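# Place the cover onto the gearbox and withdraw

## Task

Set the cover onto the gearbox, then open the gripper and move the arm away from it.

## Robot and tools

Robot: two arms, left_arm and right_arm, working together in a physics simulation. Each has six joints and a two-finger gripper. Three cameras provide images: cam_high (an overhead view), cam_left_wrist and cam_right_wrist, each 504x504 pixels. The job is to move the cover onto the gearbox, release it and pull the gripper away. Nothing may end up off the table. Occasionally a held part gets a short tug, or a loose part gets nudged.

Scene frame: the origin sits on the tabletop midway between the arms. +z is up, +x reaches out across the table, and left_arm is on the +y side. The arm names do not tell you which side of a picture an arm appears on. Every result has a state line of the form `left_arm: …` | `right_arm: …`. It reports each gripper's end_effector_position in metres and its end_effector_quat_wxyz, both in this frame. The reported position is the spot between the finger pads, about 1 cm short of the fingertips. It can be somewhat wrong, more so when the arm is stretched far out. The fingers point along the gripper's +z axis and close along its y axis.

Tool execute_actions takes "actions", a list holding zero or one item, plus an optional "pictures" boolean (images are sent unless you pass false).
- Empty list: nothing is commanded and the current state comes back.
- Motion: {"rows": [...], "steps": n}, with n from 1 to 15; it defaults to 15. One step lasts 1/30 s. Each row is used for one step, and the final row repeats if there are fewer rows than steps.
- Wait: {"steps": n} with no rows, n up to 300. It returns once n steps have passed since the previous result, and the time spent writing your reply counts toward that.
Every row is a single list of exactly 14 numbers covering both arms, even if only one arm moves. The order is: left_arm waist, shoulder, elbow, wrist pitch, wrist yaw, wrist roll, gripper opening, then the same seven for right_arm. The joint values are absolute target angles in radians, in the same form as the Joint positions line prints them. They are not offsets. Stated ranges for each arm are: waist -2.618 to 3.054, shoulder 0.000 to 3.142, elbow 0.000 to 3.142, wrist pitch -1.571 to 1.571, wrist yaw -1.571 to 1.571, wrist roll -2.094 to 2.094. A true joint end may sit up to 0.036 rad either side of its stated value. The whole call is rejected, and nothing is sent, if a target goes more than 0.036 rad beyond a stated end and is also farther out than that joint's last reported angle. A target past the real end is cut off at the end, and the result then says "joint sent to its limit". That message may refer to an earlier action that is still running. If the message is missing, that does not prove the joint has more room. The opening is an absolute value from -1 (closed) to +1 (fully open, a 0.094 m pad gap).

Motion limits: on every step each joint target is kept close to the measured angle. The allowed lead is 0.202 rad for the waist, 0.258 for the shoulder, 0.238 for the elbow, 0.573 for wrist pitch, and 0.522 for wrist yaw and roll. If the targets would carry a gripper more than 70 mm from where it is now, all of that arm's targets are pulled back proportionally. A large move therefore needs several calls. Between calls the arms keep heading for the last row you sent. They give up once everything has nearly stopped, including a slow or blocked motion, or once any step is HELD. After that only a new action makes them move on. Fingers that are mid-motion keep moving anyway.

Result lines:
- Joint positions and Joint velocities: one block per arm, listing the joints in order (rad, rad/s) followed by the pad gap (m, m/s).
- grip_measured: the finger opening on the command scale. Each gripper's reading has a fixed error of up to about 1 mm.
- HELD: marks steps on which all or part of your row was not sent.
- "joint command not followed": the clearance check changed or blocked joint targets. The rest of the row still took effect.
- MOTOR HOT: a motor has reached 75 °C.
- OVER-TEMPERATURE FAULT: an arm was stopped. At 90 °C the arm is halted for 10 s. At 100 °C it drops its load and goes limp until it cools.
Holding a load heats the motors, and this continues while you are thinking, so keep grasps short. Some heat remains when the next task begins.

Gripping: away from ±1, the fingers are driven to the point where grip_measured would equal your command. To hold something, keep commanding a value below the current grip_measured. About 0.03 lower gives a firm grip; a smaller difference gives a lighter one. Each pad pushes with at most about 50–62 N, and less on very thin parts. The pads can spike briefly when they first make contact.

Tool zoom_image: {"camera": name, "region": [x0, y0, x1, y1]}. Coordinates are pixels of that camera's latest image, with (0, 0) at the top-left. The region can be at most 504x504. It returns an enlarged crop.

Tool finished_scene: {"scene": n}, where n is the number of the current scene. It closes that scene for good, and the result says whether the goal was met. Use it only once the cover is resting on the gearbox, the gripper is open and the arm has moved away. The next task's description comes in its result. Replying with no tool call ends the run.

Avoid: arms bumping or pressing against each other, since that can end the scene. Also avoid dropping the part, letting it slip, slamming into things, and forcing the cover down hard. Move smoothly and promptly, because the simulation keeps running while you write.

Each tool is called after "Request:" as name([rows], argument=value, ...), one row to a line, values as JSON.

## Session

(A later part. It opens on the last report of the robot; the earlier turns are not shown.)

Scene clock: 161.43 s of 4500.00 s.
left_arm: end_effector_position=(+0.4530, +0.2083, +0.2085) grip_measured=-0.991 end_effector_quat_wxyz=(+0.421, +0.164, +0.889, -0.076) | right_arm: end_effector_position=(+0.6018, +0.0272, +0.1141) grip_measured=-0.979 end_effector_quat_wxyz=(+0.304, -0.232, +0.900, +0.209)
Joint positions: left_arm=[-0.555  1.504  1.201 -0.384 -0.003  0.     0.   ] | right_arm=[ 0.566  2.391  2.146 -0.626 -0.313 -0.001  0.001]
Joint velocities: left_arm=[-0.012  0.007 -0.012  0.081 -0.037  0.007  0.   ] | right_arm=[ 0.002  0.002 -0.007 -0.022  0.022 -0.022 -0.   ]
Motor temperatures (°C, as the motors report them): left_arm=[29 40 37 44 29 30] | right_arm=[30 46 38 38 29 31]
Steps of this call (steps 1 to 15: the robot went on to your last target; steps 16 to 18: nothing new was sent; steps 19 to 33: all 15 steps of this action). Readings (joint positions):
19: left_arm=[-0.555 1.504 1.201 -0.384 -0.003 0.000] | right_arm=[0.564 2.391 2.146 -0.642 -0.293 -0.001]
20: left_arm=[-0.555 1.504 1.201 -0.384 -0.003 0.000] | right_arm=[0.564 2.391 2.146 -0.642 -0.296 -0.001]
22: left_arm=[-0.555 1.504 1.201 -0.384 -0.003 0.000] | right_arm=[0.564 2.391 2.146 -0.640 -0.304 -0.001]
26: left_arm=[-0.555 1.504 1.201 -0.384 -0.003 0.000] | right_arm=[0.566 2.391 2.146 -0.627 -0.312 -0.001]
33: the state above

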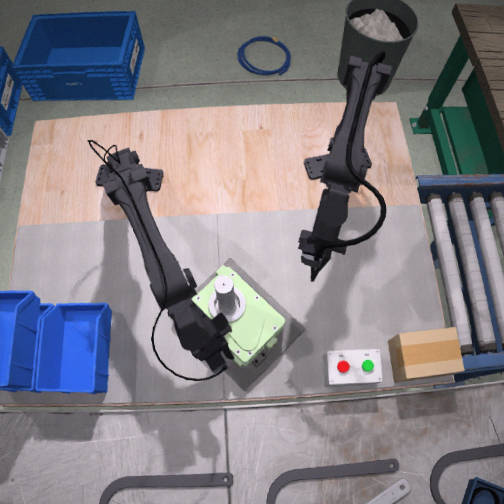

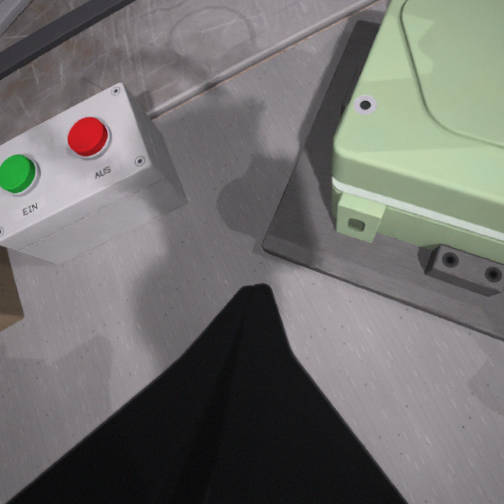

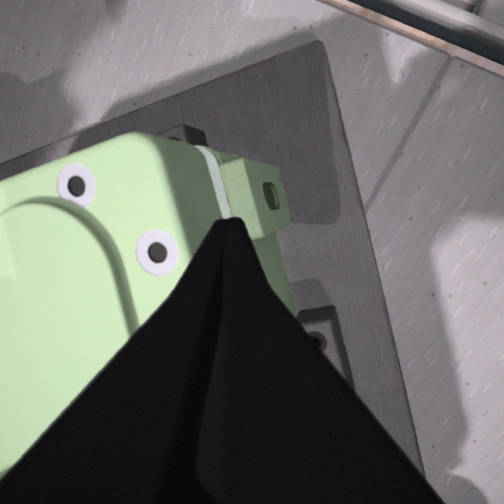

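Request:
execute_actions([
  {"rows":[[-0.7,1.7,1.35,-0.39,0,0,-1,0.54,2.3,2.16,-0.64,-0.3,0,-1],[-0.7,1.7,1.35,-0.39,0,0,-1,0.54,2.2,2.1,-0.7,-0.25,0,-1],[-0.7,1.7,1.35,-0.39,0,0,-1,0.54,2.1,2.05,-0.8,-0.2,0,-1],[-0.7,1.7,1.38,-0.39,0,0,-1,0.54,2.0,1.95,-0.9,-0.1,0,-1],[-0.82,1.75,1.39,-0.39,0,0,-1,0.56,1.93,1.875,-0.99,0,0,-1]],"steps":15},
], pictures=false)

Request:
execute_actions([
  {"rows":[[-0.82,1.78,1.39,-0.39,0,0,-1,0.62,1.95,1.875,-0.99,0,0,-1],[-0.82,1.79,1.39,-0.39,0,0,-1,0.66,1.96,1.875,-0.99,0,0,-1],[-0.82,1.8,1.39,-0.39,0,0,-1,0.66,1.98,1.875,-0.99,0,0,-1],[-0.82,1.81,1.39,-0.39,0,0,-1,0.66,2.0,1.875,-0.99,0,0,-1],[-0.82,1.82,1.39,-0.39,0,0,-1,0.66,2.02,1.875,-0.99,0,0,-1],[-0.82,1.83,1.39,-0.39,0,0,-1,0.66,2.04,1.875,-0.99,0,0,-1],[-0.82,1.84,1.39,-0.39,0,0,-1,0.66,2.055,1.875,-0.99,0,0,-1]],"steps":15},
])

Scene clock: 163.43 s of 4500.00 s.
left_arm: end_effector_position=(+0.4308, +0.0719, +0.1519) grip_measured=-0.991 end_effector_quat_wxyz=(+0.350, +0.293, +0.882, -0.119) | right_arm: end_effector_position=(+0.5089, -0.0680, +0.2234) grip_measured=-0.979 end_effector_quat_wxyz=(+0.298, -0.185, +0.934, +0.073)
Joint positions: left_arm=[-0.83   1.776  1.357 -0.394  0.007 -0.     0.   ] | right_arm=[ 0.558  1.907  1.896 -0.937 -0.034 -0.001  0.001]
Joint velocities: left_arm=[ 0.032 -0.012  0.017  0.022 -0.051 -0.007  0.001] | right_arm=[ 0.007  0.002  0.007 -0.11   0.139 -0.066 -0.001]
Motor temperatures (°C, as the motors report them): left_arm=[29 40 37 44 29 30] | right_arm=[30 47 38 38 29 31]
Steps of this call (steps 1 to 15: the robot went on to your last target; steps 16 to 45: nothing new was sent; steps 46 to 60: all 15 steps of this action). Readings (joint positions):
46: left_arm=[-0.569 1.524 1.221 -0.400 -0.012 -0.000] | right_arm=[0.563 2.386 2.146 -0.628 -0.308 -0.001]
47: left_arm=[-0.596 1.565 1.263 -0.405 -0.019 -0.000] | right_arm=[0.561 2.371 2.135 -0.634 -0.301 -0.001]
49: left_arm=[-0.662 1.654 1.327 -0.380 -0.014 -0.000] | right_arm=[0.558 2.303 2.074 -0.674 -0.263 -0.001]
53: left_arm=[-0.803 1.761 1.357 -0.378 -0.006 -0.000] | right_arm=[0.558 2.096 1.923 -0.827 -0.142 -0.001]
60: the state above

Scene clock: 163.93 s of 4500.00 s.
left_arm: end_effector_position=(+0.4325, +0.0721, +0.1221) grip_measured=-0.991 end_effector_quat_wxyz=(+0.322, +0.296, +0.893, -0.109) | right_arm: end_effector_position=(+0.4856, -0.0274, +0.1310) grip_measured=-0.979 end_effector_quat_wxyz=(+0.188, -0.238, +0.952, +0.046)
Joint positions: left_arm=[-0.828  1.839  1.359 -0.396  0.005 -0.     0.   ] | right_arm=[ 0.664  2.075  1.879 -0.985  0.    -0.004  0.001]
Joint velocities: left_arm=[-0.002 -0.032 -0.007  0.007  0.007 -0.037  0.001] | right_arm=[-0.012 -0.007 -0.007  0.051 -0.022 -0.051 -0.001]
Motor temperatures (°C, as the motors report them): left_arm=[29 40 37 44 29 30] | right_arm=[30 47 38 38 29 31]
Steps of this call (steps 1 to 15: all 15 steps of this action). Readings (joint positions):
1: left_arm=[-0.829 1.776 1.357 -0.394 0.006 -0.000] | right_arm=[0.563 1.908 1.896 -0.941 -0.025 -0.001]
2: left_arm=[-0.828 1.777 1.357 -0.394 0.006 -0.000] | right_arm=[0.575 1.916 1.896 -0.947 -0.015 -0.001]
4: left_arm=[-0.828 1.784 1.357 -0.394 0.006 -0.000] | right_arm=[0.616 1.942 1.896 -0.954 -0.008 -0.001]
8: left_arm=[-0.828 1.821 1.357 -0.394 0.006 -0.000] | right_arm=[0.671 2.029 1.896 -0.961 -0.009 -0.001]
15: the state above

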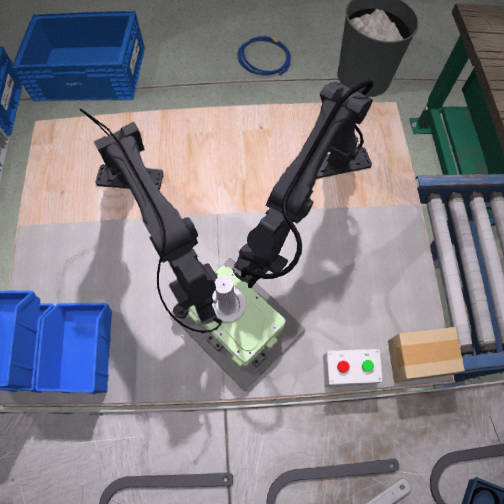

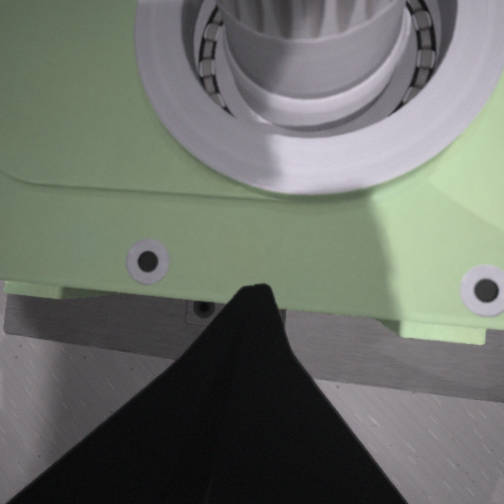

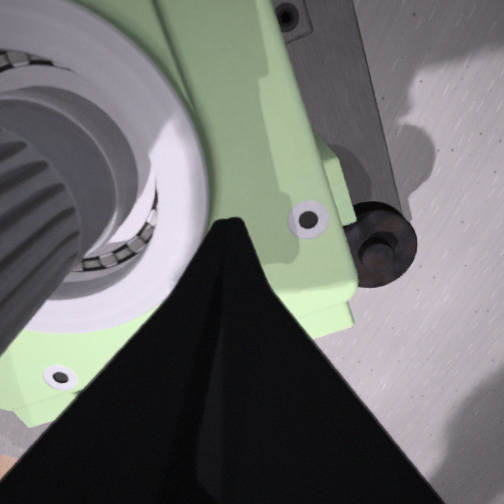

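Request:
execute_actions([
  {"rows":[[-0.82,1.85,1.38,-0.4,0,0,-1,0.655,2.07,1.875,-1,0,0,-1],[-0.82,1.86,1.37,-0.4,0,0,-1,0.655,2.08,1.87,-1,0,0,-1],[-0.82,1.87,1.36,-0.41,0,0,-1,0.655,2.09,1.87,-1.01,0,0,-1],[-0.82,1.88,1.35,-0.42,0,0,-1,0.655,2.105,1.86,-1.02,0,0,-1],[-0.82,1.89,1.35,-0.43,0,0,-1,0.655,2.12,1.86,-1.03,0,0,-1],[-0.82,1.90,1.34,-0.44,0,0,-1,0.655,2.135,1.85,-1.04,0,0,-1],[-0.82,1.915,1.34,-0.45,0,0,-1,0.655,2.15,1.85,-1.05,0,0,-1],[-0.82,1.93,1.33,-0.46,0,0,-1,0.655,2.165,1.84,-1.06,0,0,-1],[-0.82,1.945,1.33,-0.47,0,0,-1,0.655,2.18,1.84,-1.07,0,0,-1],[-0.82,1.96,1.32,-0.48,0,0,-1,0.655,2.195,1.83,-1.08,0,0,-1],[-0.82,1.975,1.32,-0.49,0,0,-1,0.655,2.21,1.83,-1.09,0,0,-1]],"steps":15},
])

Scene clock: 165.47 s of 4500.00 s.
left_arm: end_effector_position=(+0.4318, +0.0726, +0.1176) grip_measured=-0.991 end_effector_quat_wxyz=(+0.317, +0.296, +0.895, -0.107) | right_arm: end_effector_position=(+0.4833, -0.0287, +0.1185) grip_measured=-0.979 end_effector_quat_wxyz=(+0.171, -0.239, +0.955, +0.042)
Joint positions: left_arm=[-0.828  1.847  1.359 -0.4    0.005 -0.     0.   ] | right_arm=[ 0.664  2.099  1.879 -0.997  0.001 -0.004  0.001]
Joint velocities: left_arm=[-0.012 -0.012 -0.012 -0.007  0.007 -0.051 -0.001] | right_arm=[ 0.002  0.007  0.002 -0.007  0.007  0.007  0.   ]
Motor temperatures (°C, as the motors report them): left_arm=[29 40 38 44 29 30] | right_arm=[30 47 38 38 29 31]
Steps of this call (steps 1 to 15: the robot went on to your last target; steps 16 to 31: nothing new was sent; steps 32 to 46: all 15 steps of this action). Readings (joint positions):
32: left_arm=[-0.828 1.839 1.359 -0.396 0.005 -0.000] | right_arm=[0.664 2.075 1.879 -0.985 0.000 -0.004]
33: left_arm=[-0.828 1.841 1.359 -0.396 0.005 -0.000] | right_arm=[0.664 2.075 1.879 -0.985 0.000 -0.004]
35: left_arm=[-0.828 1.842 1.359 -0.396 0.005 -0.000] | right_arm=[0.664 2.078 1.879 -0.988 0.000 -0.004]
39: left_arm=[-0.828 1.845 1.359 -0.399 0.005 -0.000] | right_arm=[0.664 2.096 1.879 -0.995 0.001 -0.004]
46: the state above

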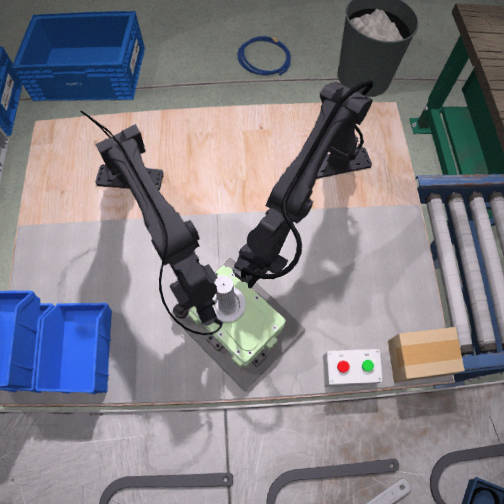

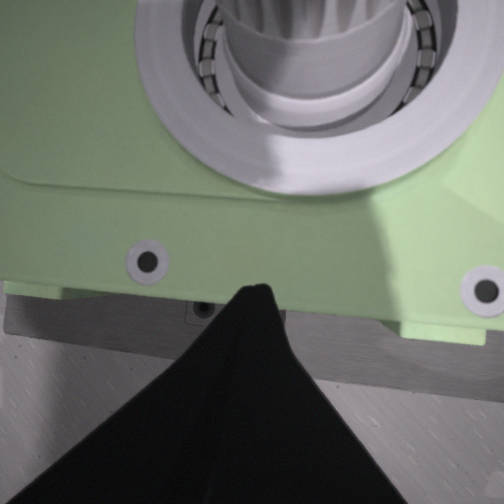

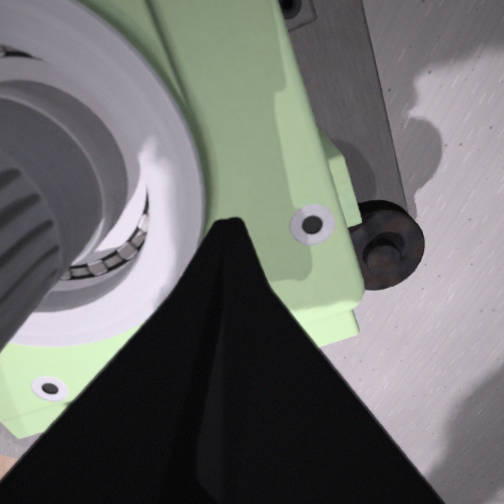

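Request:
execute_actions([
  {"rows":[[-0.82,1.8,1.36,-0.4,0,0,-1,0.65,2.0,1.87,-1,0,0,-1],[-0.75,1.6,1.3,-0.4,0,0,-1,0.62,1.85,1.8,-1,0,0,-1],[-0.6,1.5,1.2,-0.2,0,0,-1,0.6,1.6,1.5,-0.9,0,0,-1],[-0.4,1.5,1.1,0,0.3,0,-1,0.6,1.3,1.2,-0.8,0,0,1],[-0.1,1.5,1.0,0.5,0.7,0,1,0.6,1.1,0.9,-0.6,0.3,0.3,1]],"steps":15},
], pictures=false)

Request:
execute_actions([
  {"rows":[[-0.1,1.9,0.9,1.2,1.35,0,1,1.0,1.3,1.0,-0.5,1.1,0.9,1]],"steps":15},
], pictures=false)

Request:
execute_actions([
  {"rows":[[-0.1,2.3,0.8,1.55,1.35,0,1,1.21,1.73,1.25,-0.38,1.1,0.9,1]],"steps":15},
])

Scene clock: 168.33 s of 4500.00 s.
left_arm: end_effector_position=(+0.5075, +0.2885, +0.2849) grip_measured=+1.000 end_effector_quat_wxyz=(+0.630, +0.175, +0.728, -0.207) | right_arm: end_effector_position=(+0.3567, -0.1732, +0.1982) grip_measured=+1.000 end_effector_quat_wxyz=(+0.388, -0.019, +0.921, +0.006)
Joint positions: left_arm=[-0.145  1.528  1.024  0.359  0.594  0.     0.094] | right_arm=[ 0.597  1.089  0.932 -0.655  0.27   0.269  0.094]
Joint velocities: left_arm=[ 1.458  0.012 -0.051  0.916  0.3    0.022  0.   ] | right_arm=[ 0.002 -0.33  -0.349  0.051  0.168  0.198  0.   ]
Motor temperatures (°C, as the motors report them): left_arm=[29 40 37 44 29 30] | right_arm=[30 46 37 37 29 31]
Steps of this call (steps 1 to 15: the robot went on to your last target; steps 16 to 71: nothing new was sent; steps 72 to 86: all 15 steps of this action). Readings (joint positions):
72: left_arm=[-0.828 1.837 1.359 -0.398 0.005 -0.000] | right_arm=[0.664 2.085 1.878 -0.992 0.001 -0.004]
73: left_arm=[-0.823 1.819 1.348 -0.397 0.007 -0.000] | right_arm=[0.661 2.063 1.859 -0.987 -0.000 -0.004]
75: left_arm=[-0.777 1.740 1.271 -0.342 0.050 0.000] | right_arm=[0.644 1.940 1.707 -0.920 -0.003 -0.004]
79: left_arm=[-0.561 1.559 1.071 -0.038 0.335 0.000] | right_arm=[0.601 1.612 1.369 -0.741 0.165 0.164]
86: the state above

Scene clock: 168.83 s of 4500.00 s.
left_arm: end_effector_position=(+0.4535, +0.2341, +0.1978) grip_measured=+1.000 end_effector_quat_wxyz=(+0.607, +0.425, +0.554, -0.380) | right_arm: end_effector_position=(+0.3716, -0.1350, +0.2249) grip_measured=+1.000 end_effector_quat_wxyz=(+0.549, +0.190, +0.810, -0.085)
Joint positions: left_arm=[-0.095  1.922  0.886  1.135  1.307 -0.001  0.094] | right_arm=[ 1.005  1.324  0.973 -0.517  1.044  0.871  0.094]
Joint velocities: left_arm=[-0.017 -0.193  0.002  0.52   0.168  0.022  0.   ] | right_arm=[ 0.002  0.017 -0.007  0.066  0.315  0.11   0.   ]
Motor temperatures (°C, as the motors report them): left_arm=[29 40 37 44 29 30] | right_arm=[30 46 38 37 29 31]
Steps of this call (steps 1 to 15: all 15 steps of this action). Readings (joint positions):
1: left_arm=[-0.102 1.554 1.007 0.463 0.664 -0.001] | right_arm=[0.631 1.105 0.934 -0.653 0.360 0.350]
2: left_arm=[-0.078 1.604 0.996 0.608 0.757 -0.001] | right_arm=[0.695 1.152 0.951 -0.633 0.469 0.452]
4: left_arm=[-0.074 1.739 0.973 0.825 0.925 -0.001] | right_arm=[0.837 1.259 0.973 -0.570 0.667 0.611]
8: left_arm=[-0.092 1.940 0.902 0.999 1.167 -0.001] | right_arm=[1.002 1.328 0.973 -0.537 0.894 0.778]
15: the state above

Scene clock: 169.33 s of 4500.00 s.
left_arm: end_effector_position=(+0.4328, +0.2307, +0.0671) grip_measured=+1.000 end_effector_quat_wxyz=(+0.568, +0.407, +0.580, -0.418) | right_arm: end_effector_position=(+0.3890, +0.0104, +0.1827) grip_measured=+1.000 end_effector_quat_wxyz=(+0.556, +0.104, +0.823, -0.051)
Joint positions: left_arm=[-0.095  2.322  0.798  1.503  1.34  -0.001  0.094] | right_arm=[ 1.216  1.758  1.229 -0.392  1.077  0.894  0.094]
Joint velocities: left_arm=[ 0.002 -0.159 -0.002  0.3    0.051 -0.066  0.   ] | right_arm=[-0.012 -0.071  0.002  0.007 -0.007 -0.037  0.   ]
Motor temperatures (°C, as the motors report them): left_arm=[29 40 37 44 29 30] | right_arm=[30 46 38 37 29 31]
Steps of this call (steps 1 to 15: all 15 steps of this action). Readings (joint positions):
1: left_arm=[-0.095 1.942 0.882 1.210 1.315 -0.002] | right_arm=[1.019 1.342 0.992 -0.525 1.058 0.876]
2: left_arm=[-0.095 1.982 0.881 1.299 1.320 -0.002] | right_arm=[1.050 1.384 1.033 -0.519 1.068 0.878]
4: left_arm=[-0.095 2.097 0.868 1.388 1.323 -0.001] | right_arm=[1.124 1.501 1.132 -0.479 1.075 0.883]
8: left_arm=[-0.095 2.319 0.816 1.444 1.329 -0.001] | right_arm=[1.211 1.718 1.229 -0.393 1.076 0.890]
15: the state above

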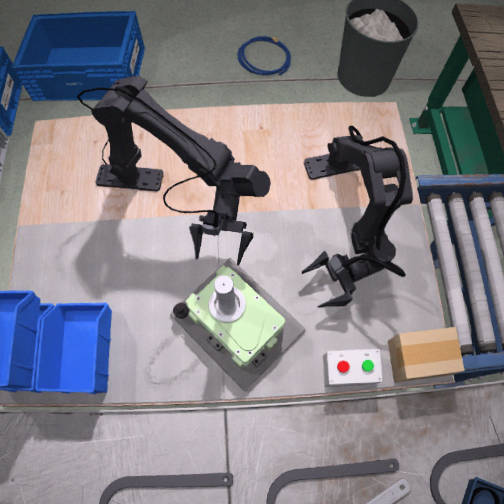

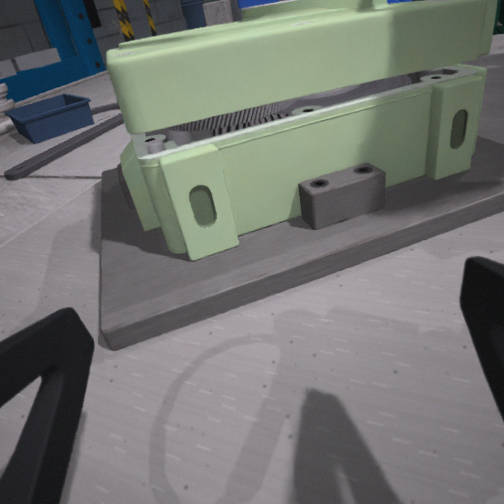

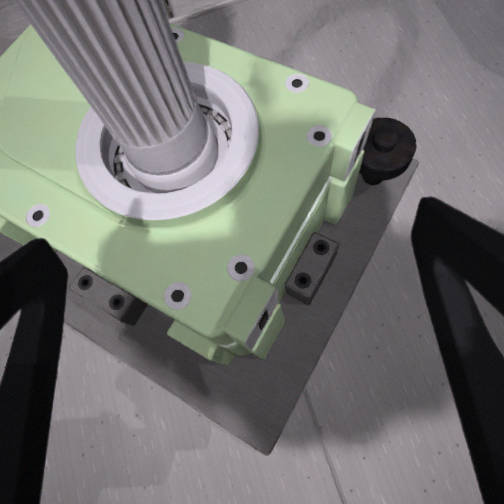

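Request:
execute_actions([
  {"rows":[[-0.1,2.3,0.8,1.55,1.35,0,1,1.21,1.79,1.33,-0.39,1.1,0.9,1],[-0.1,2.3,0.8,1.55,1.35,0,1,1.21,1.85,1.39,-0.4,1.1,0.9,1],[-0.1,2.3,0.8,1.55,1.35,0,1,1.21,1.85,1.39,-0.4,1.1,0.9,1],[-0.1,2.3,0.8,1.55,1.35,0,1,1.21,1.85,1.39,-0.4,1.1,0.9,1],[-0.1,2.3,0.8,1.55,1.35,0,1,1.21,1.85,1.39,-0.4,1.1,0.9,1],[-0.1,2.3,0.8,1.55,1.35,0,1,1.17,1.86,1.4,-0.34,1.08,0.85,1],[-0.1,2.3,0.8,1.55,1.35,0,1,1.13,1.87,1.41,-0.28,1.05,0.79,1]],"steps":15},
])

Request:
execute_actions([
  {"rows":[[-0.1,2.3,0.8,1.55,1.35,0,1,1.11,1.875,1.41,-0.24,1.03,0.76,1],[-0.1,2.3,0.8,1.55,1.35,0,1,1.09,1.88,1.415,-0.21,1.02,0.73,1],[-0.1,2.3,0.8,1.55,1.35,0,1,1.07,1.885,1.42,-0.18,1.0,0.70,1],[-0.1,2.3,0.8,1.55,1.35,0,1,1.056,1.89,1.42,-0.15,0.99,0.68,1]],"steps":15},
])

Scene clock: 171.13 s of 4500.00 s.
left_arm: end_effector_position=(+0.4328, +0.2307, +0.0731) grip_measured=+1.000 end_effector_quat_wxyz=(+0.578, +0.416, +0.570, -0.409) | right_arm: end_effector_position=(+0.4386, +0.0178, +0.1932) grip_measured=+1.000 end_effector_quat_wxyz=(+0.565, +0.133, +0.813, -0.048)
Joint positions: left_arm=[-0.095  2.315  0.798  1.535  1.342 -0.001  0.094] | right_arm=[ 1.124  1.869  1.374 -0.305  1.052  0.809  0.094]
Joint velocities: left_arm=[-0.002 -0.017  0.002 -0.037 -0.022 -0.095  0.   ] | right_arm=[ 0.032  0.007 -0.002  0.081 -0.066 -0.051  0.   ]
Motor temperatures (°C, as the motors report them): left_arm=[29 40 37 44 29 30] | right_arm=[30 46 38 37 29 31]
Steps of this call (steps 1 to 30: the robot went on to your last target; steps 31 to 39: nothing new was sent; steps 40 to 54: all 15 steps of this action). Readings (joint positions):
40: left_arm=[-0.095 2.315 0.798 1.535 1.342 -0.001] | right_arm=[1.216 1.761 1.239 -0.398 1.081 0.896]
41: left_arm=[-0.095 2.315 0.798 1.535 1.342 -0.001] | right_arm=[1.216 1.779 1.268 -0.408 1.083 0.896]
43: left_arm=[-0.095 2.315 0.798 1.535 1.342 -0.001] | right_arm=[1.216 1.824 1.337 -0.399 1.084 0.896]
47: left_arm=[-0.095 2.315 0.798 1.535 1.342 -0.001] | right_arm=[1.186 1.858 1.369 -0.354 1.066 0.858]
54: the state above

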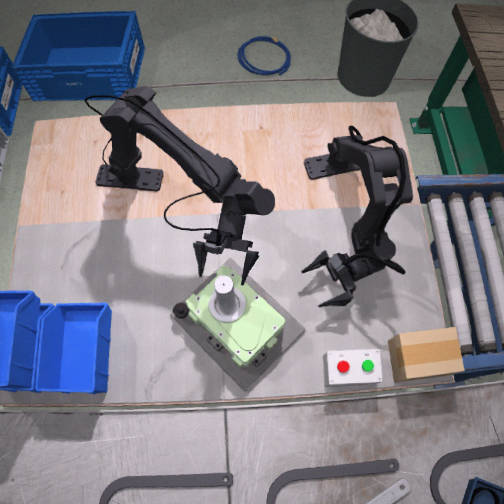

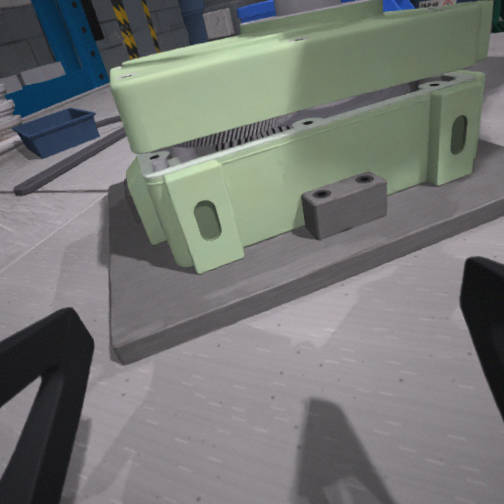

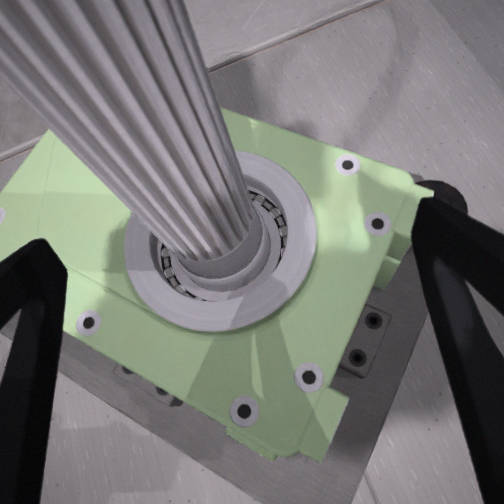

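Scene clock: 171.63 s of 4500.00 s.
left_arm: end_effector_position=(+0.4328, +0.2307, +0.0731) grip_measured=+1.000 end_effector_quat_wxyz=(+0.578, +0.416, +0.570, -0.409) | right_arm: end_effector_position=(+0.4688, +0.0125, +0.1999) grip_measured=+1.000 end_effector_quat_wxyz=(+0.573, +0.133, +0.808, -0.033)
Joint positions: left_arm=[-0.095  2.315  0.798  1.535  1.342 -0.001  0.094] | right_arm=[ 1.053  1.886  1.385 -0.171  0.99   0.692  0.094]
Joint velocities: left_arm=[ 0.007 -0.007  0.007 -0.007 -0.081 -0.022  0.   ] | right_arm=[ 0.002 -0.002 -0.002  0.139  0.022 -0.051  0.   ]
Motor temperatures (°C, as the motors report them): left_arm=[29 40 37 44 29 30] | right_arm=[30 46 38 37 29 31]
Steps of this call (steps 1 to 15: all 15 steps of this action). Readings (joint positions):
1: left_arm=[-0.095 2.315 0.798 1.535 1.342 -0.001] | right_arm=[1.124 1.869 1.374 -0.299 1.047 0.802]
2: left_arm=[-0.095 2.315 0.798 1.535 1.342 -0.001] | right_arm=[1.121 1.871 1.374 -0.286 1.041 0.790]
4: left_arm=[-0.095 2.315 0.798 1.535 1.342 -0.001] | right_arm=[1.103 1.876 1.379 -0.251 1.021 0.757]
8: left_arm=[-0.095 2.315 0.798 1.535 1.342 -0.001] | right_arm=[1.058 1.886 1.385 -0.196 1.001 0.715]
15: the state above

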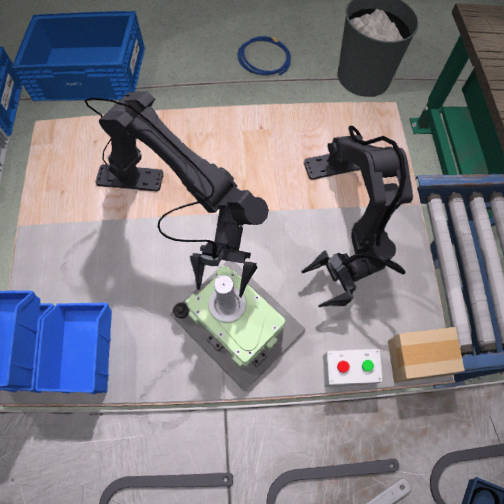

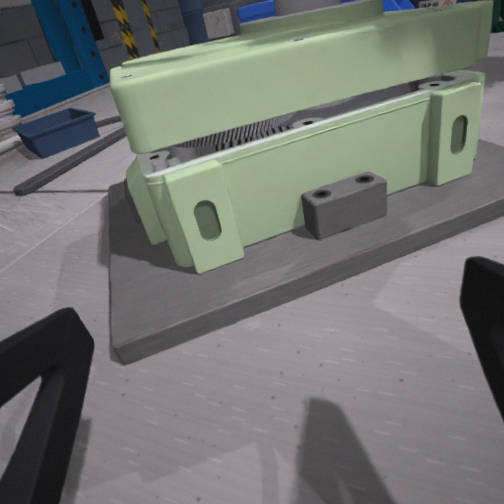

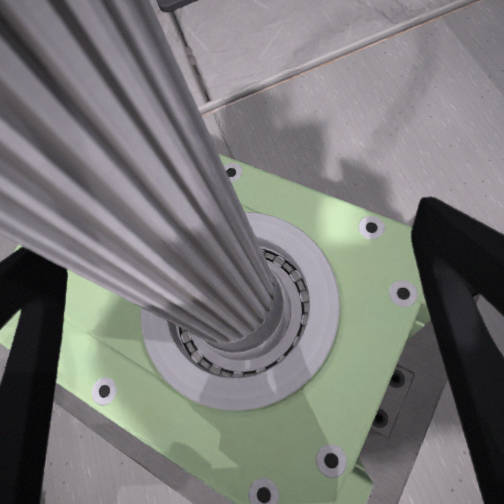

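Request:
execute_actions([
  {"steps":15},
])

Request:
zoom_image(camera="cam_left_wrist", region=[100,0,504,220])

Scene clock: 172.33 s of 4500.00 s.
left_arm: end_effector_position=(+0.4328, +0.2307, +0.0731) grip_measured=+1.000 end_effector_quat_wxyz=(+0.578, +0.416, +0.570, -0.409) | right_arm: end_effector_position=(+0.4692, +0.0135, +0.2004) grip_measured=+1.000 end_effector_quat_wxyz=(+0.573, +0.131, +0.808, -0.032)
Joint positions: left_arm=[-0.095  2.315  0.798  1.535  1.342 -0.001  0.094] | right_arm=[ 1.053  1.886  1.385 -0.164  0.987  0.686  0.094]
Joint velocities: left_arm=[-0.007  0.012  0.002  0.051  0.051  0.051  0.   ] | right_arm=[ 0.002 -0.002 -0.007 -0.022 -0.051 -0.007  0.   ]
Motor temperatures (°C, as the motors report them): left_arm=[29 41 36 44 29 30] | right_arm=[30 46 38 37 29 31]
Steps of this call (steps 1 to 15: the robot went on to your last target; steps 16 to 21: nothing new was sent). Readings (joint positions):
1: left_arm=[-0.095 2.315 0.798 1.535 1.342 -0.001] | right_arm=[1.053 1.886 1.385 -0.169 0.989 0.690]
2: left_arm=[-0.095 2.315 0.798 1.535 1.342 -0.001] | right_arm=[1.053 1.886 1.385 -0.168 0.989 0.690]
4: left_arm=[-0.095 2.315 0.798 1.535 1.342 -0.001] | right_arm=[1.053 1.886 1.385 -0.167 0.988 0.688]
8: left_arm=[-0.095 2.315 0.798 1.535 1.342 -0.001] | right_arm=[1.053 1.886 1.385 -0.165 0.987 0.687]
21: the state above
All arms were judged still, so your last target was given up. Only a new action makes them travel on or press farther. Fingers that are still opening or closing keep moving.

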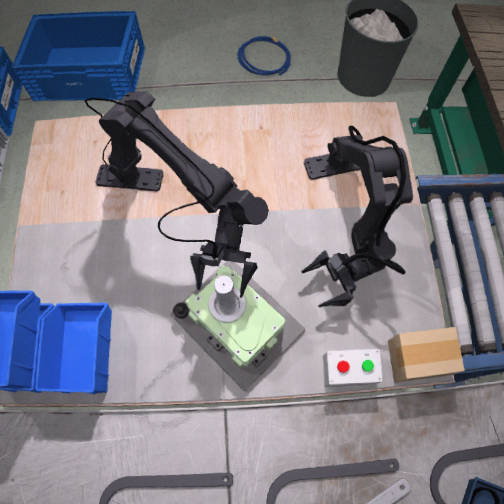

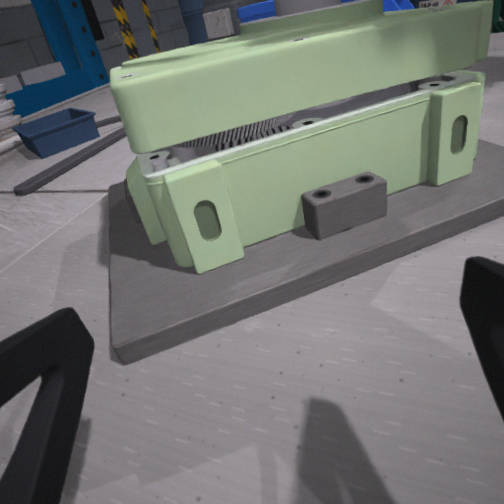

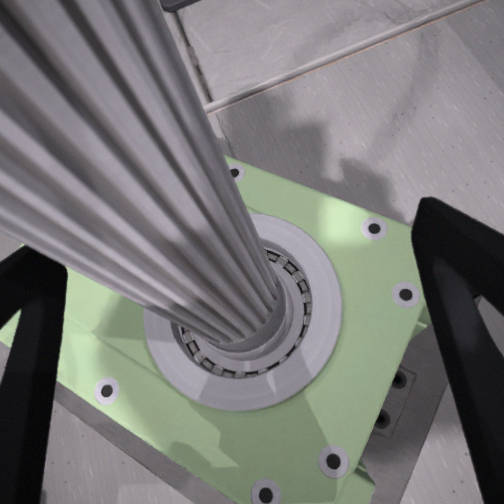

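Region (100, 0, 504, 220) of cam_left_wrist's 504x504 image, scaled by 1.248, with more detail than that image has; it fills the top 274 rows of this view, and the rest is white.

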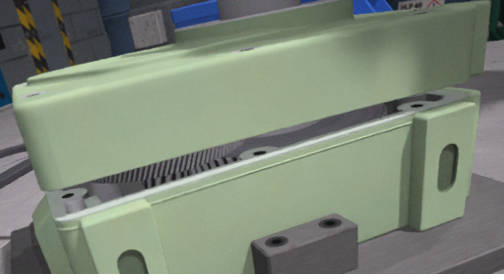

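Request:
execute_actions([
  {"rows":[[-0.1,2.3,0.8,1.55,1.35,0,1,1.056,1.91,1.39,-0.12,0.99,0.68,1],[-0.1,2.3,0.8,1.55,1.35,0,1,1.056,1.93,1.375,-0.09,0.99,0.68,1],[-0.1,2.3,0.8,1.55,1.35,0,1,1.056,1.95,1.36,-0.06,0.99,0.68,1],[-0.1,2.3,0.8,1.55,1.35,0,1,1.056,1.97,1.35,-0.03,0.99,0.68,1],[-0.1,2.3,0.8,1.55,1.35,0,1,1.056,1.99,1.34,0,0.99,0.68,1],[-0.1,2.3,0.8,1.55,1.35,0,1,1.056,2.01,1.33,0.03,0.99,0.68,1],[-0.1,2.3,0.8,1.55,1.35,0,1,1.056,2.025,1.32,0.06,0.99,0.68,1]],"steps":15},
])

Scene clock: 175.63 s of 4500.00 s.
left_arm: end_effector_position=(+0.4328, +0.2307, +0.0731) grip_measured=+1.000 end_effector_quat_wxyz=(+0.578, +0.416, +0.570, -0.409) | right_arm: end_effector_position=(+0.4792, +0.0256, +0.1282) grip_measured=+1.000 end_effector_quat_wxyz=(+0.567, +0.125, +0.813, -0.041)
Joint positions: left_arm=[-0.095  2.315  0.798  1.535  1.342 -0.001  0.094] | right_arm=[1.053 2.046 1.323 0.029 0.986 0.686 0.094]
Joint velocities: left_arm=[ 0.002  0.012 -0.012 -0.007  0.022 -0.051  0.   ] | right_arm=[0.012 0.002 0.002 0.154 0.007 0.051 0.   ]
Motor temperatures (°C, as the motors report them): left_arm=[29 41 36 44 29 30] | right_arm=[30 46 38 37 29 31]
Steps of this call (steps 1 to 84: nothing new was sent; steps 85 to 99: all 15 steps of this action). Readings (joint positions):
85: left_arm=[-0.095 2.315 0.798 1.535 1.342 -0.001] | right_arm=[1.053 1.888 1.385 -0.161 0.987 0.686]
86: left_arm=[-0.095 2.315 0.798 1.535 1.342 -0.001] | right_arm=[1.053 1.893 1.385 -0.149 0.987 0.686]
88: left_arm=[-0.095 2.315 0.798 1.535 1.342 -0.001] | right_arm=[1.053 1.914 1.385 -0.113 0.987 0.686]
92: left_arm=[-0.095 2.315 0.798 1.535 1.342 -0.001] | right_arm=[1.053 1.991 1.356 -0.017 0.987 0.685]
99: the state above

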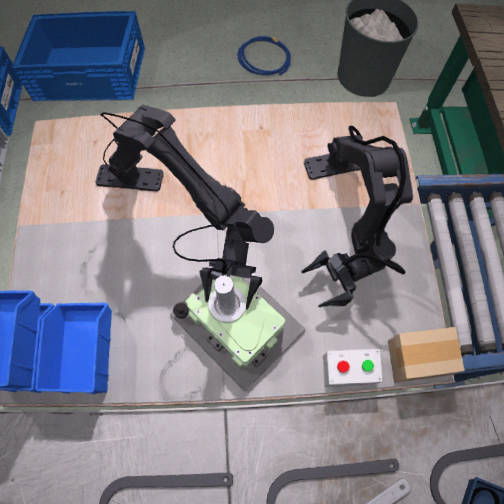

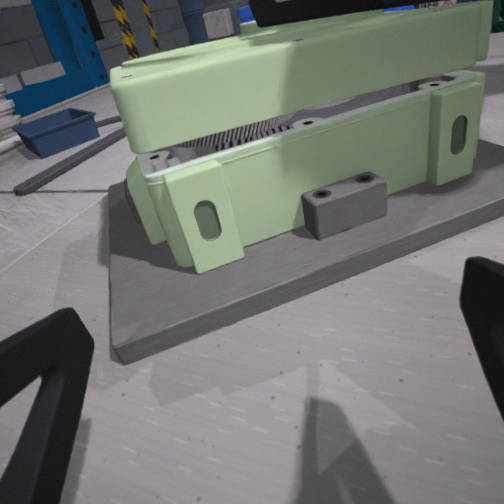

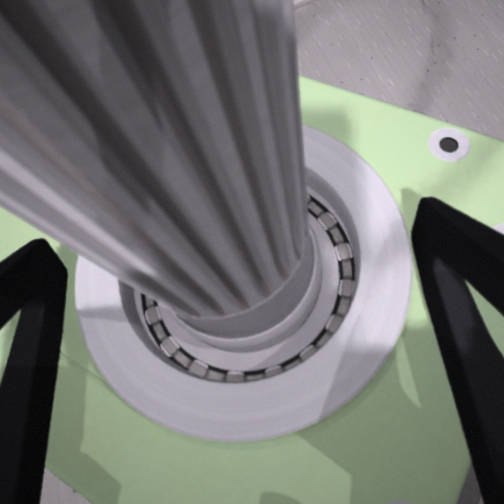

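Request:
execute_actions([
  {"rows":[[-0.1,2.3,0.8,1.55,1.35,0,1,1.056,2.025,1.32,0.05,0.99,0.68,0.8],[-0.1,2.3,0.8,1.55,1.35,0,1,1.056,2.025,1.32,0.05,0.99,0.68,0.8],[-0.1,2.3,0.8,1.55,1.35,0,1,1.056,2.025,1.32,0.05,0.99,0.68,0.8],[-0.1,2.3,0.8,1.55,1.35,0,1,1.056,2.025,1.32,0.05,0.99,0.68,0.8],[-0.1,2.3,0.8,1.55,1.35,0,1,1.056,2.025,1.32,0.05,0.99,0.68,0.8],[-0.1,2.3,0.8,1.55,1.35,0,1,1.056,2.01,1.33,0.08,1.01,0.685,0.8],[-0.1,2.3,0.8,1.55,1.35,0,1,1.056,2.0,1.34,0.11,1.03,0.69,0.8],[-0.1,2.3,0.8,1.55,1.35,0,1,1.056,1.99,1.35,0.14,1.05,0.695,0.8],[-0.1,2.3,0.8,1.55,1.35,0,1,1.056,1.98,1.36,0.17,1.07,0.7,0.8],[-0.1,2.3,0.8,1.55,1.35,0,1,1.056,1.97,1.37,0.2,1.09,0.7,0.8],[-0.1,2.3,0.8,1.55,1.35,0,1,1.056,1.96,1.38,0.21,1.11,0.7,0.8]],"steps":15},
])

Scene clock: 177.47 s of 4500.00 s.
left_arm: end_effector_position=(+0.4328, +0.2307, +0.0731) grip_measured=+1.000 end_effector_quat_wxyz=(+0.578, +0.416, +0.570, -0.409) | right_arm: end_effector_position=(+0.4808, +0.0245, +0.1325) grip_measured=+0.832 end_effector_quat_wxyz=(+0.575, +0.133, +0.807, -0.039)
Joint positions: left_arm=[-0.095  2.315  0.798  1.535  1.342 -0.001  0.094] | right_arm=[1.052 2.045 1.322 0.05  1.    0.686 0.086]
Joint velocities: left_arm=[ 0.012  0.007 -0.002  0.051  0.022  0.022  0.   ] | right_arm=[ 0.007 -0.012 -0.007 -0.037  0.007 -0.037 -0.001]
Motor temperatures (°C, as the motors report them): left_arm=[29 42 36 44 29 30] | right_arm=[30 46 38 37 29 31]
Steps of this call (steps 1 to 30: the robot went on to your last target; steps 31 to 40: nothing new was sent; steps 41 to 55: all 15 steps of this action). Readings (joint positions):
41: left_arm=[-0.095 2.315 0.798 1.535 1.342 -0.001] | right_arm=[1.053 2.046 1.323 0.042 0.991 0.686]
42: left_arm=[-0.095 2.315 0.798 1.535 1.342 -0.001] | right_arm=[1.052 2.046 1.322 0.040 0.993 0.687]
44: left_arm=[-0.095 2.315 0.798 1.535 1.342 -0.001] | right_arm=[1.052 2.046 1.322 0.040 0.993 0.687]
48: left_arm=[-0.095 2.315 0.798 1.535 1.342 -0.001] | right_arm=[1.052 2.046 1.322 0.045 0.996 0.687]
55: the state above

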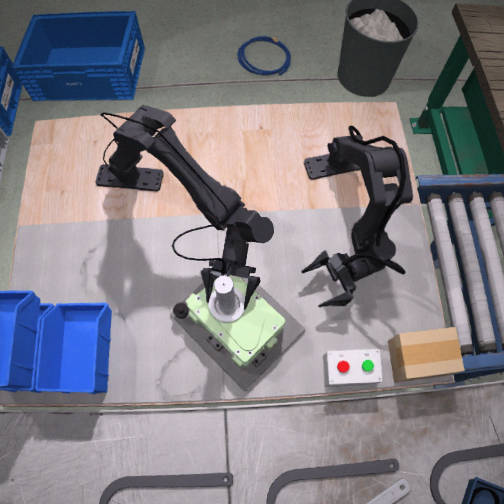

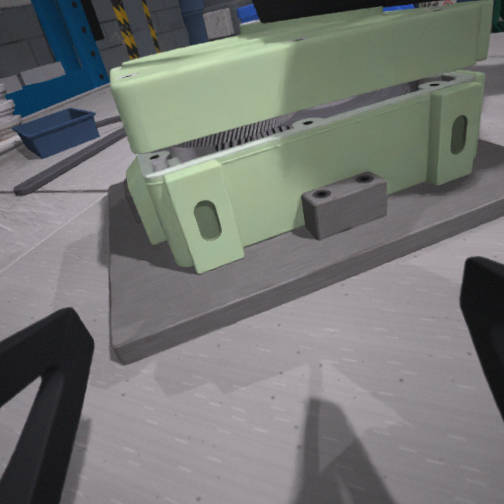

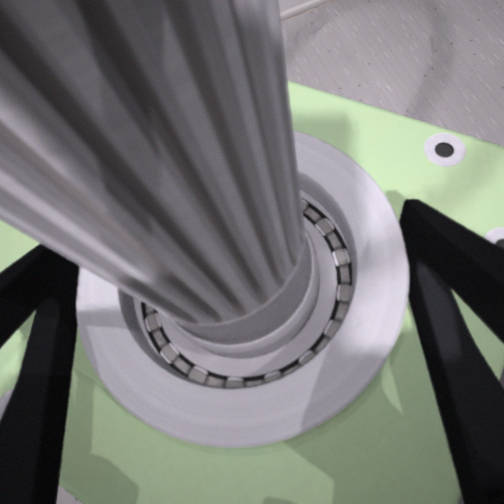

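Request:
execute_actions([
  {"rows":[[-0.1,2.3,0.8,1.55,1.35,0,1,1.045,1.95,1.38,0.21,1.11,0.7,0.8],[-0.1,2.3,0.8,1.55,1.35,0,1,1.035,1.94,1.385,0.21,1.11,0.7,0.8],[-0.1,2.3,0.8,1.55,1.35,0,1,1.025,1.93,1.39,0.21,1.11,0.7,0.8],[-0.1,2.3,0.8,1.55,1.35,0,1,1.015,1.92,1.395,0.21,1.11,0.7,0.8],[-0.1,2.3,0.8,1.55,1.35,0,1,1.005,1.91,1.4,0.21,1.11,0.7,0.8]],"steps":15},
])

Scene clock: 178.60 s of 4500.00 s.
left_arm: end_effector_position=(+0.4328, +0.2307, +0.0731) grip_measured=+1.000 end_effector_quat_wxyz=(+0.578, +0.416, +0.570, -0.409) | right_arm: end_effector_position=(+0.4810, +0.0241, +0.1327) grip_measured=+0.832 end_effector_quat_wxyz=(+0.571, +0.132, +0.809, -0.037)
Joint positions: left_arm=[-0.095  2.315  0.798  1.535  1.342 -0.001  0.094] | right_arm=[1.049 2.04  1.322 0.041 0.989 0.688 0.086]
Joint velocities: left_arm=[ 0.002 -0.027 -0.002 -0.022  0.066 -0.037  0.   ] | right_arm=[-0.007 -0.027 -0.012 -0.022  0.007 -0.037  0.   ]
Motor temperatures (°C, as the motors report them): left_arm=[29 42 36 44 29 30] | right_arm=[30 47 38 38 29 31]
Steps of this call (steps 1 to 15: the robot went on to your last target; steps 16 to 19: nothing new was sent; steps 20 to 34: all 15 steps of this action). Readings (joint positions):
20: left_arm=[-0.095 2.315 0.798 1.535 1.342 -0.001] | right_arm=[1.052 2.045 1.322 0.050 1.000 0.686]
21: left_arm=[-0.095 2.315 0.798 1.535 1.342 -0.001] | right_arm=[1.052 2.045 1.322 0.050 1.000 0.685]
23: left_arm=[-0.095 2.315 0.798 1.535 1.342 -0.001] | right_arm=[1.051 2.043 1.322 0.048 0.997 0.685]
27: left_arm=[-0.095 2.315 0.798 1.535 1.342 -0.001] | right_arm=[1.049 2.040 1.322 0.042 0.989 0.688]
34: the state above

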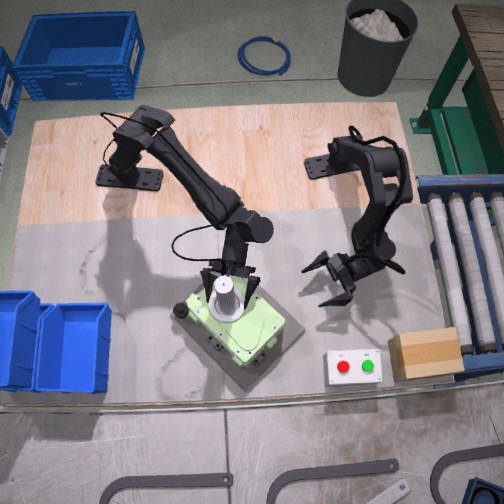

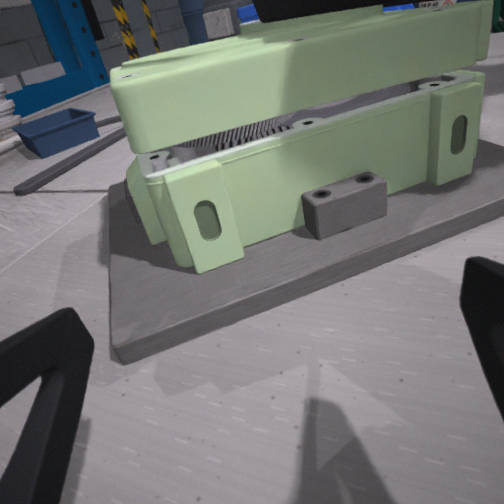

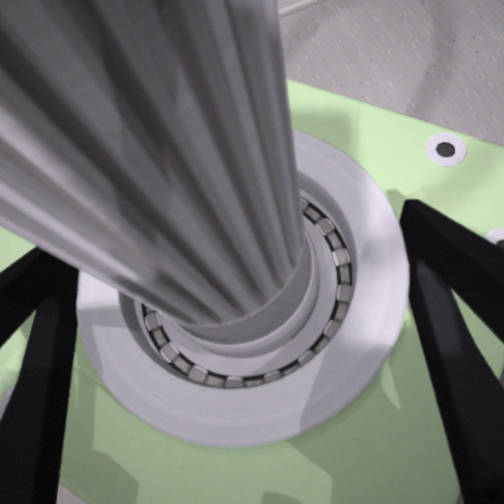

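Request:
execute_actions([
  {"rows":[[-0.1,2.3,0.8,1.55,1.35,0,1,1.05,2.02,1.33,0.06,1.0,0.69,0.8],[-0.1,2.3,0.8,1.55,1.35,0,1,1.05,2.02,1.33,0.06,1.0,0.69,0.8],[-0.1,2.3,0.8,1.55,1.35,0,1,1.05,2.02,1.33,0.06,1.0,0.69,1],[-0.1,2.3,0.8,1.55,1.35,0,1,1.05,2.02,1.33,0.06,1.0,0.69,1],[-0.1,2.3,0.8,1.55,1.35,0,1,1.05,2.02,1.33,0.06,1.0,0.69,1],[-0.1,2.3,0.8,1.55,1.35,0,1,1.055,1.99,1.37,0.02,1.0,0.69,1],[-0.1,2.3,0.8,1.55,1.35,0,1,1.07,1.98,1.37,0.0,1.01,0.71,1],[-0.1,2.3,0.8,1.55,1.35,0,1,1.085,1.98,1.37,-0.03,1.02,0.73,1],[-0.1,2.3,0.8,1.55,1.35,0,1,1.10,1.98,1.36,-0.06,1.03,0.75,1],[-0.1,2.3,0.8,1.55,1.35,0,1,1.115,1.98,1.35,-0.08,1.035,0.77,1]],"steps":15},
])

Scene clock: 181.13 s of 4500.00 s.
left_arm: end_effector_position=(+0.4328, +0.2307, +0.0731) grip_measured=+1.000 end_effector_quat_wxyz=(+0.578, +0.416, +0.570, -0.409) | right_arm: end_effector_position=(+0.4563, +0.0428, +0.1435) grip_measured=+1.000 end_effector_quat_wxyz=(+0.571, +0.125, +0.811, -0.021)
Joint positions: left_arm=[-0.095  2.315  0.798  1.535  1.342 -0.001  0.094] | right_arm=[ 1.117  2.004  1.327 -0.038  1.012  0.75   0.094]
Joint velocities: left_arm=[-0.012  0.027  0.012 -0.007  0.022 -0.051  0.   ] | right_arm=[ 0.085 -0.007 -0.027 -0.154  0.037  0.11   0.   ]
Motor temperatures (°C, as the motors report them): left_arm=[29 42 35 44 29 30] | right_arm=[30 49 39 38 29 31]
Steps of this call (steps 1 to 15: the robot went on to your last target; steps 16 to 61: nothing new was sent; steps 62 to 76: all 15 steps of this action). Readings (joint positions):
62: left_arm=[-0.095 2.315 0.798 1.535 1.342 -0.001] | right_arm=[1.050 2.041 1.322 0.035 0.986 0.689]
63: left_arm=[-0.095 2.315 0.798 1.535 1.342 -0.001] | right_arm=[1.050 2.041 1.322 0.034 0.985 0.690]
65: left_arm=[-0.095 2.315 0.798 1.535 1.342 -0.001] | right_arm=[1.050 2.041 1.322 0.038 0.985 0.690]
69: left_arm=[-0.095 2.315 0.798 1.535 1.342 -0.001] | right_arm=[1.055 2.033 1.326 0.024 0.989 0.698]
76: the state above

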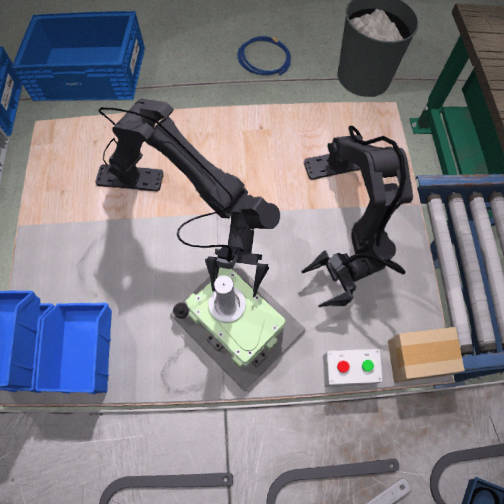

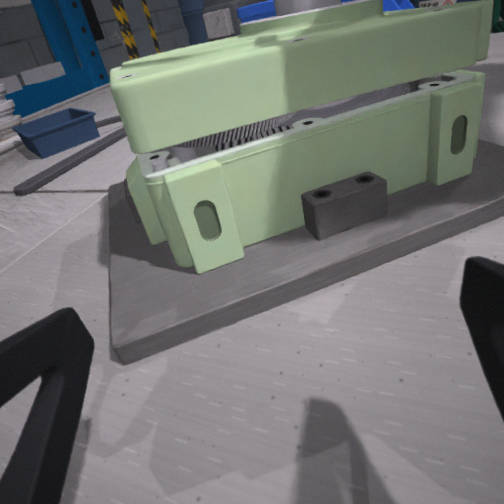

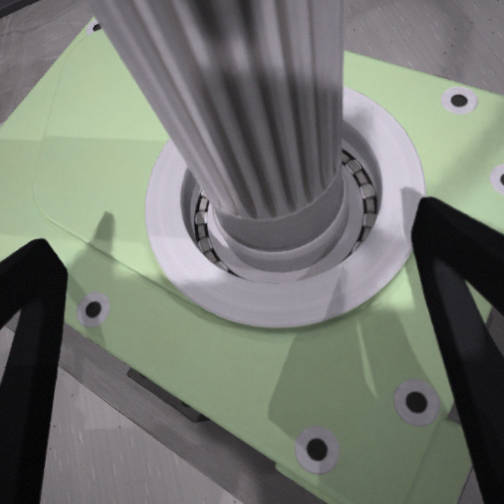

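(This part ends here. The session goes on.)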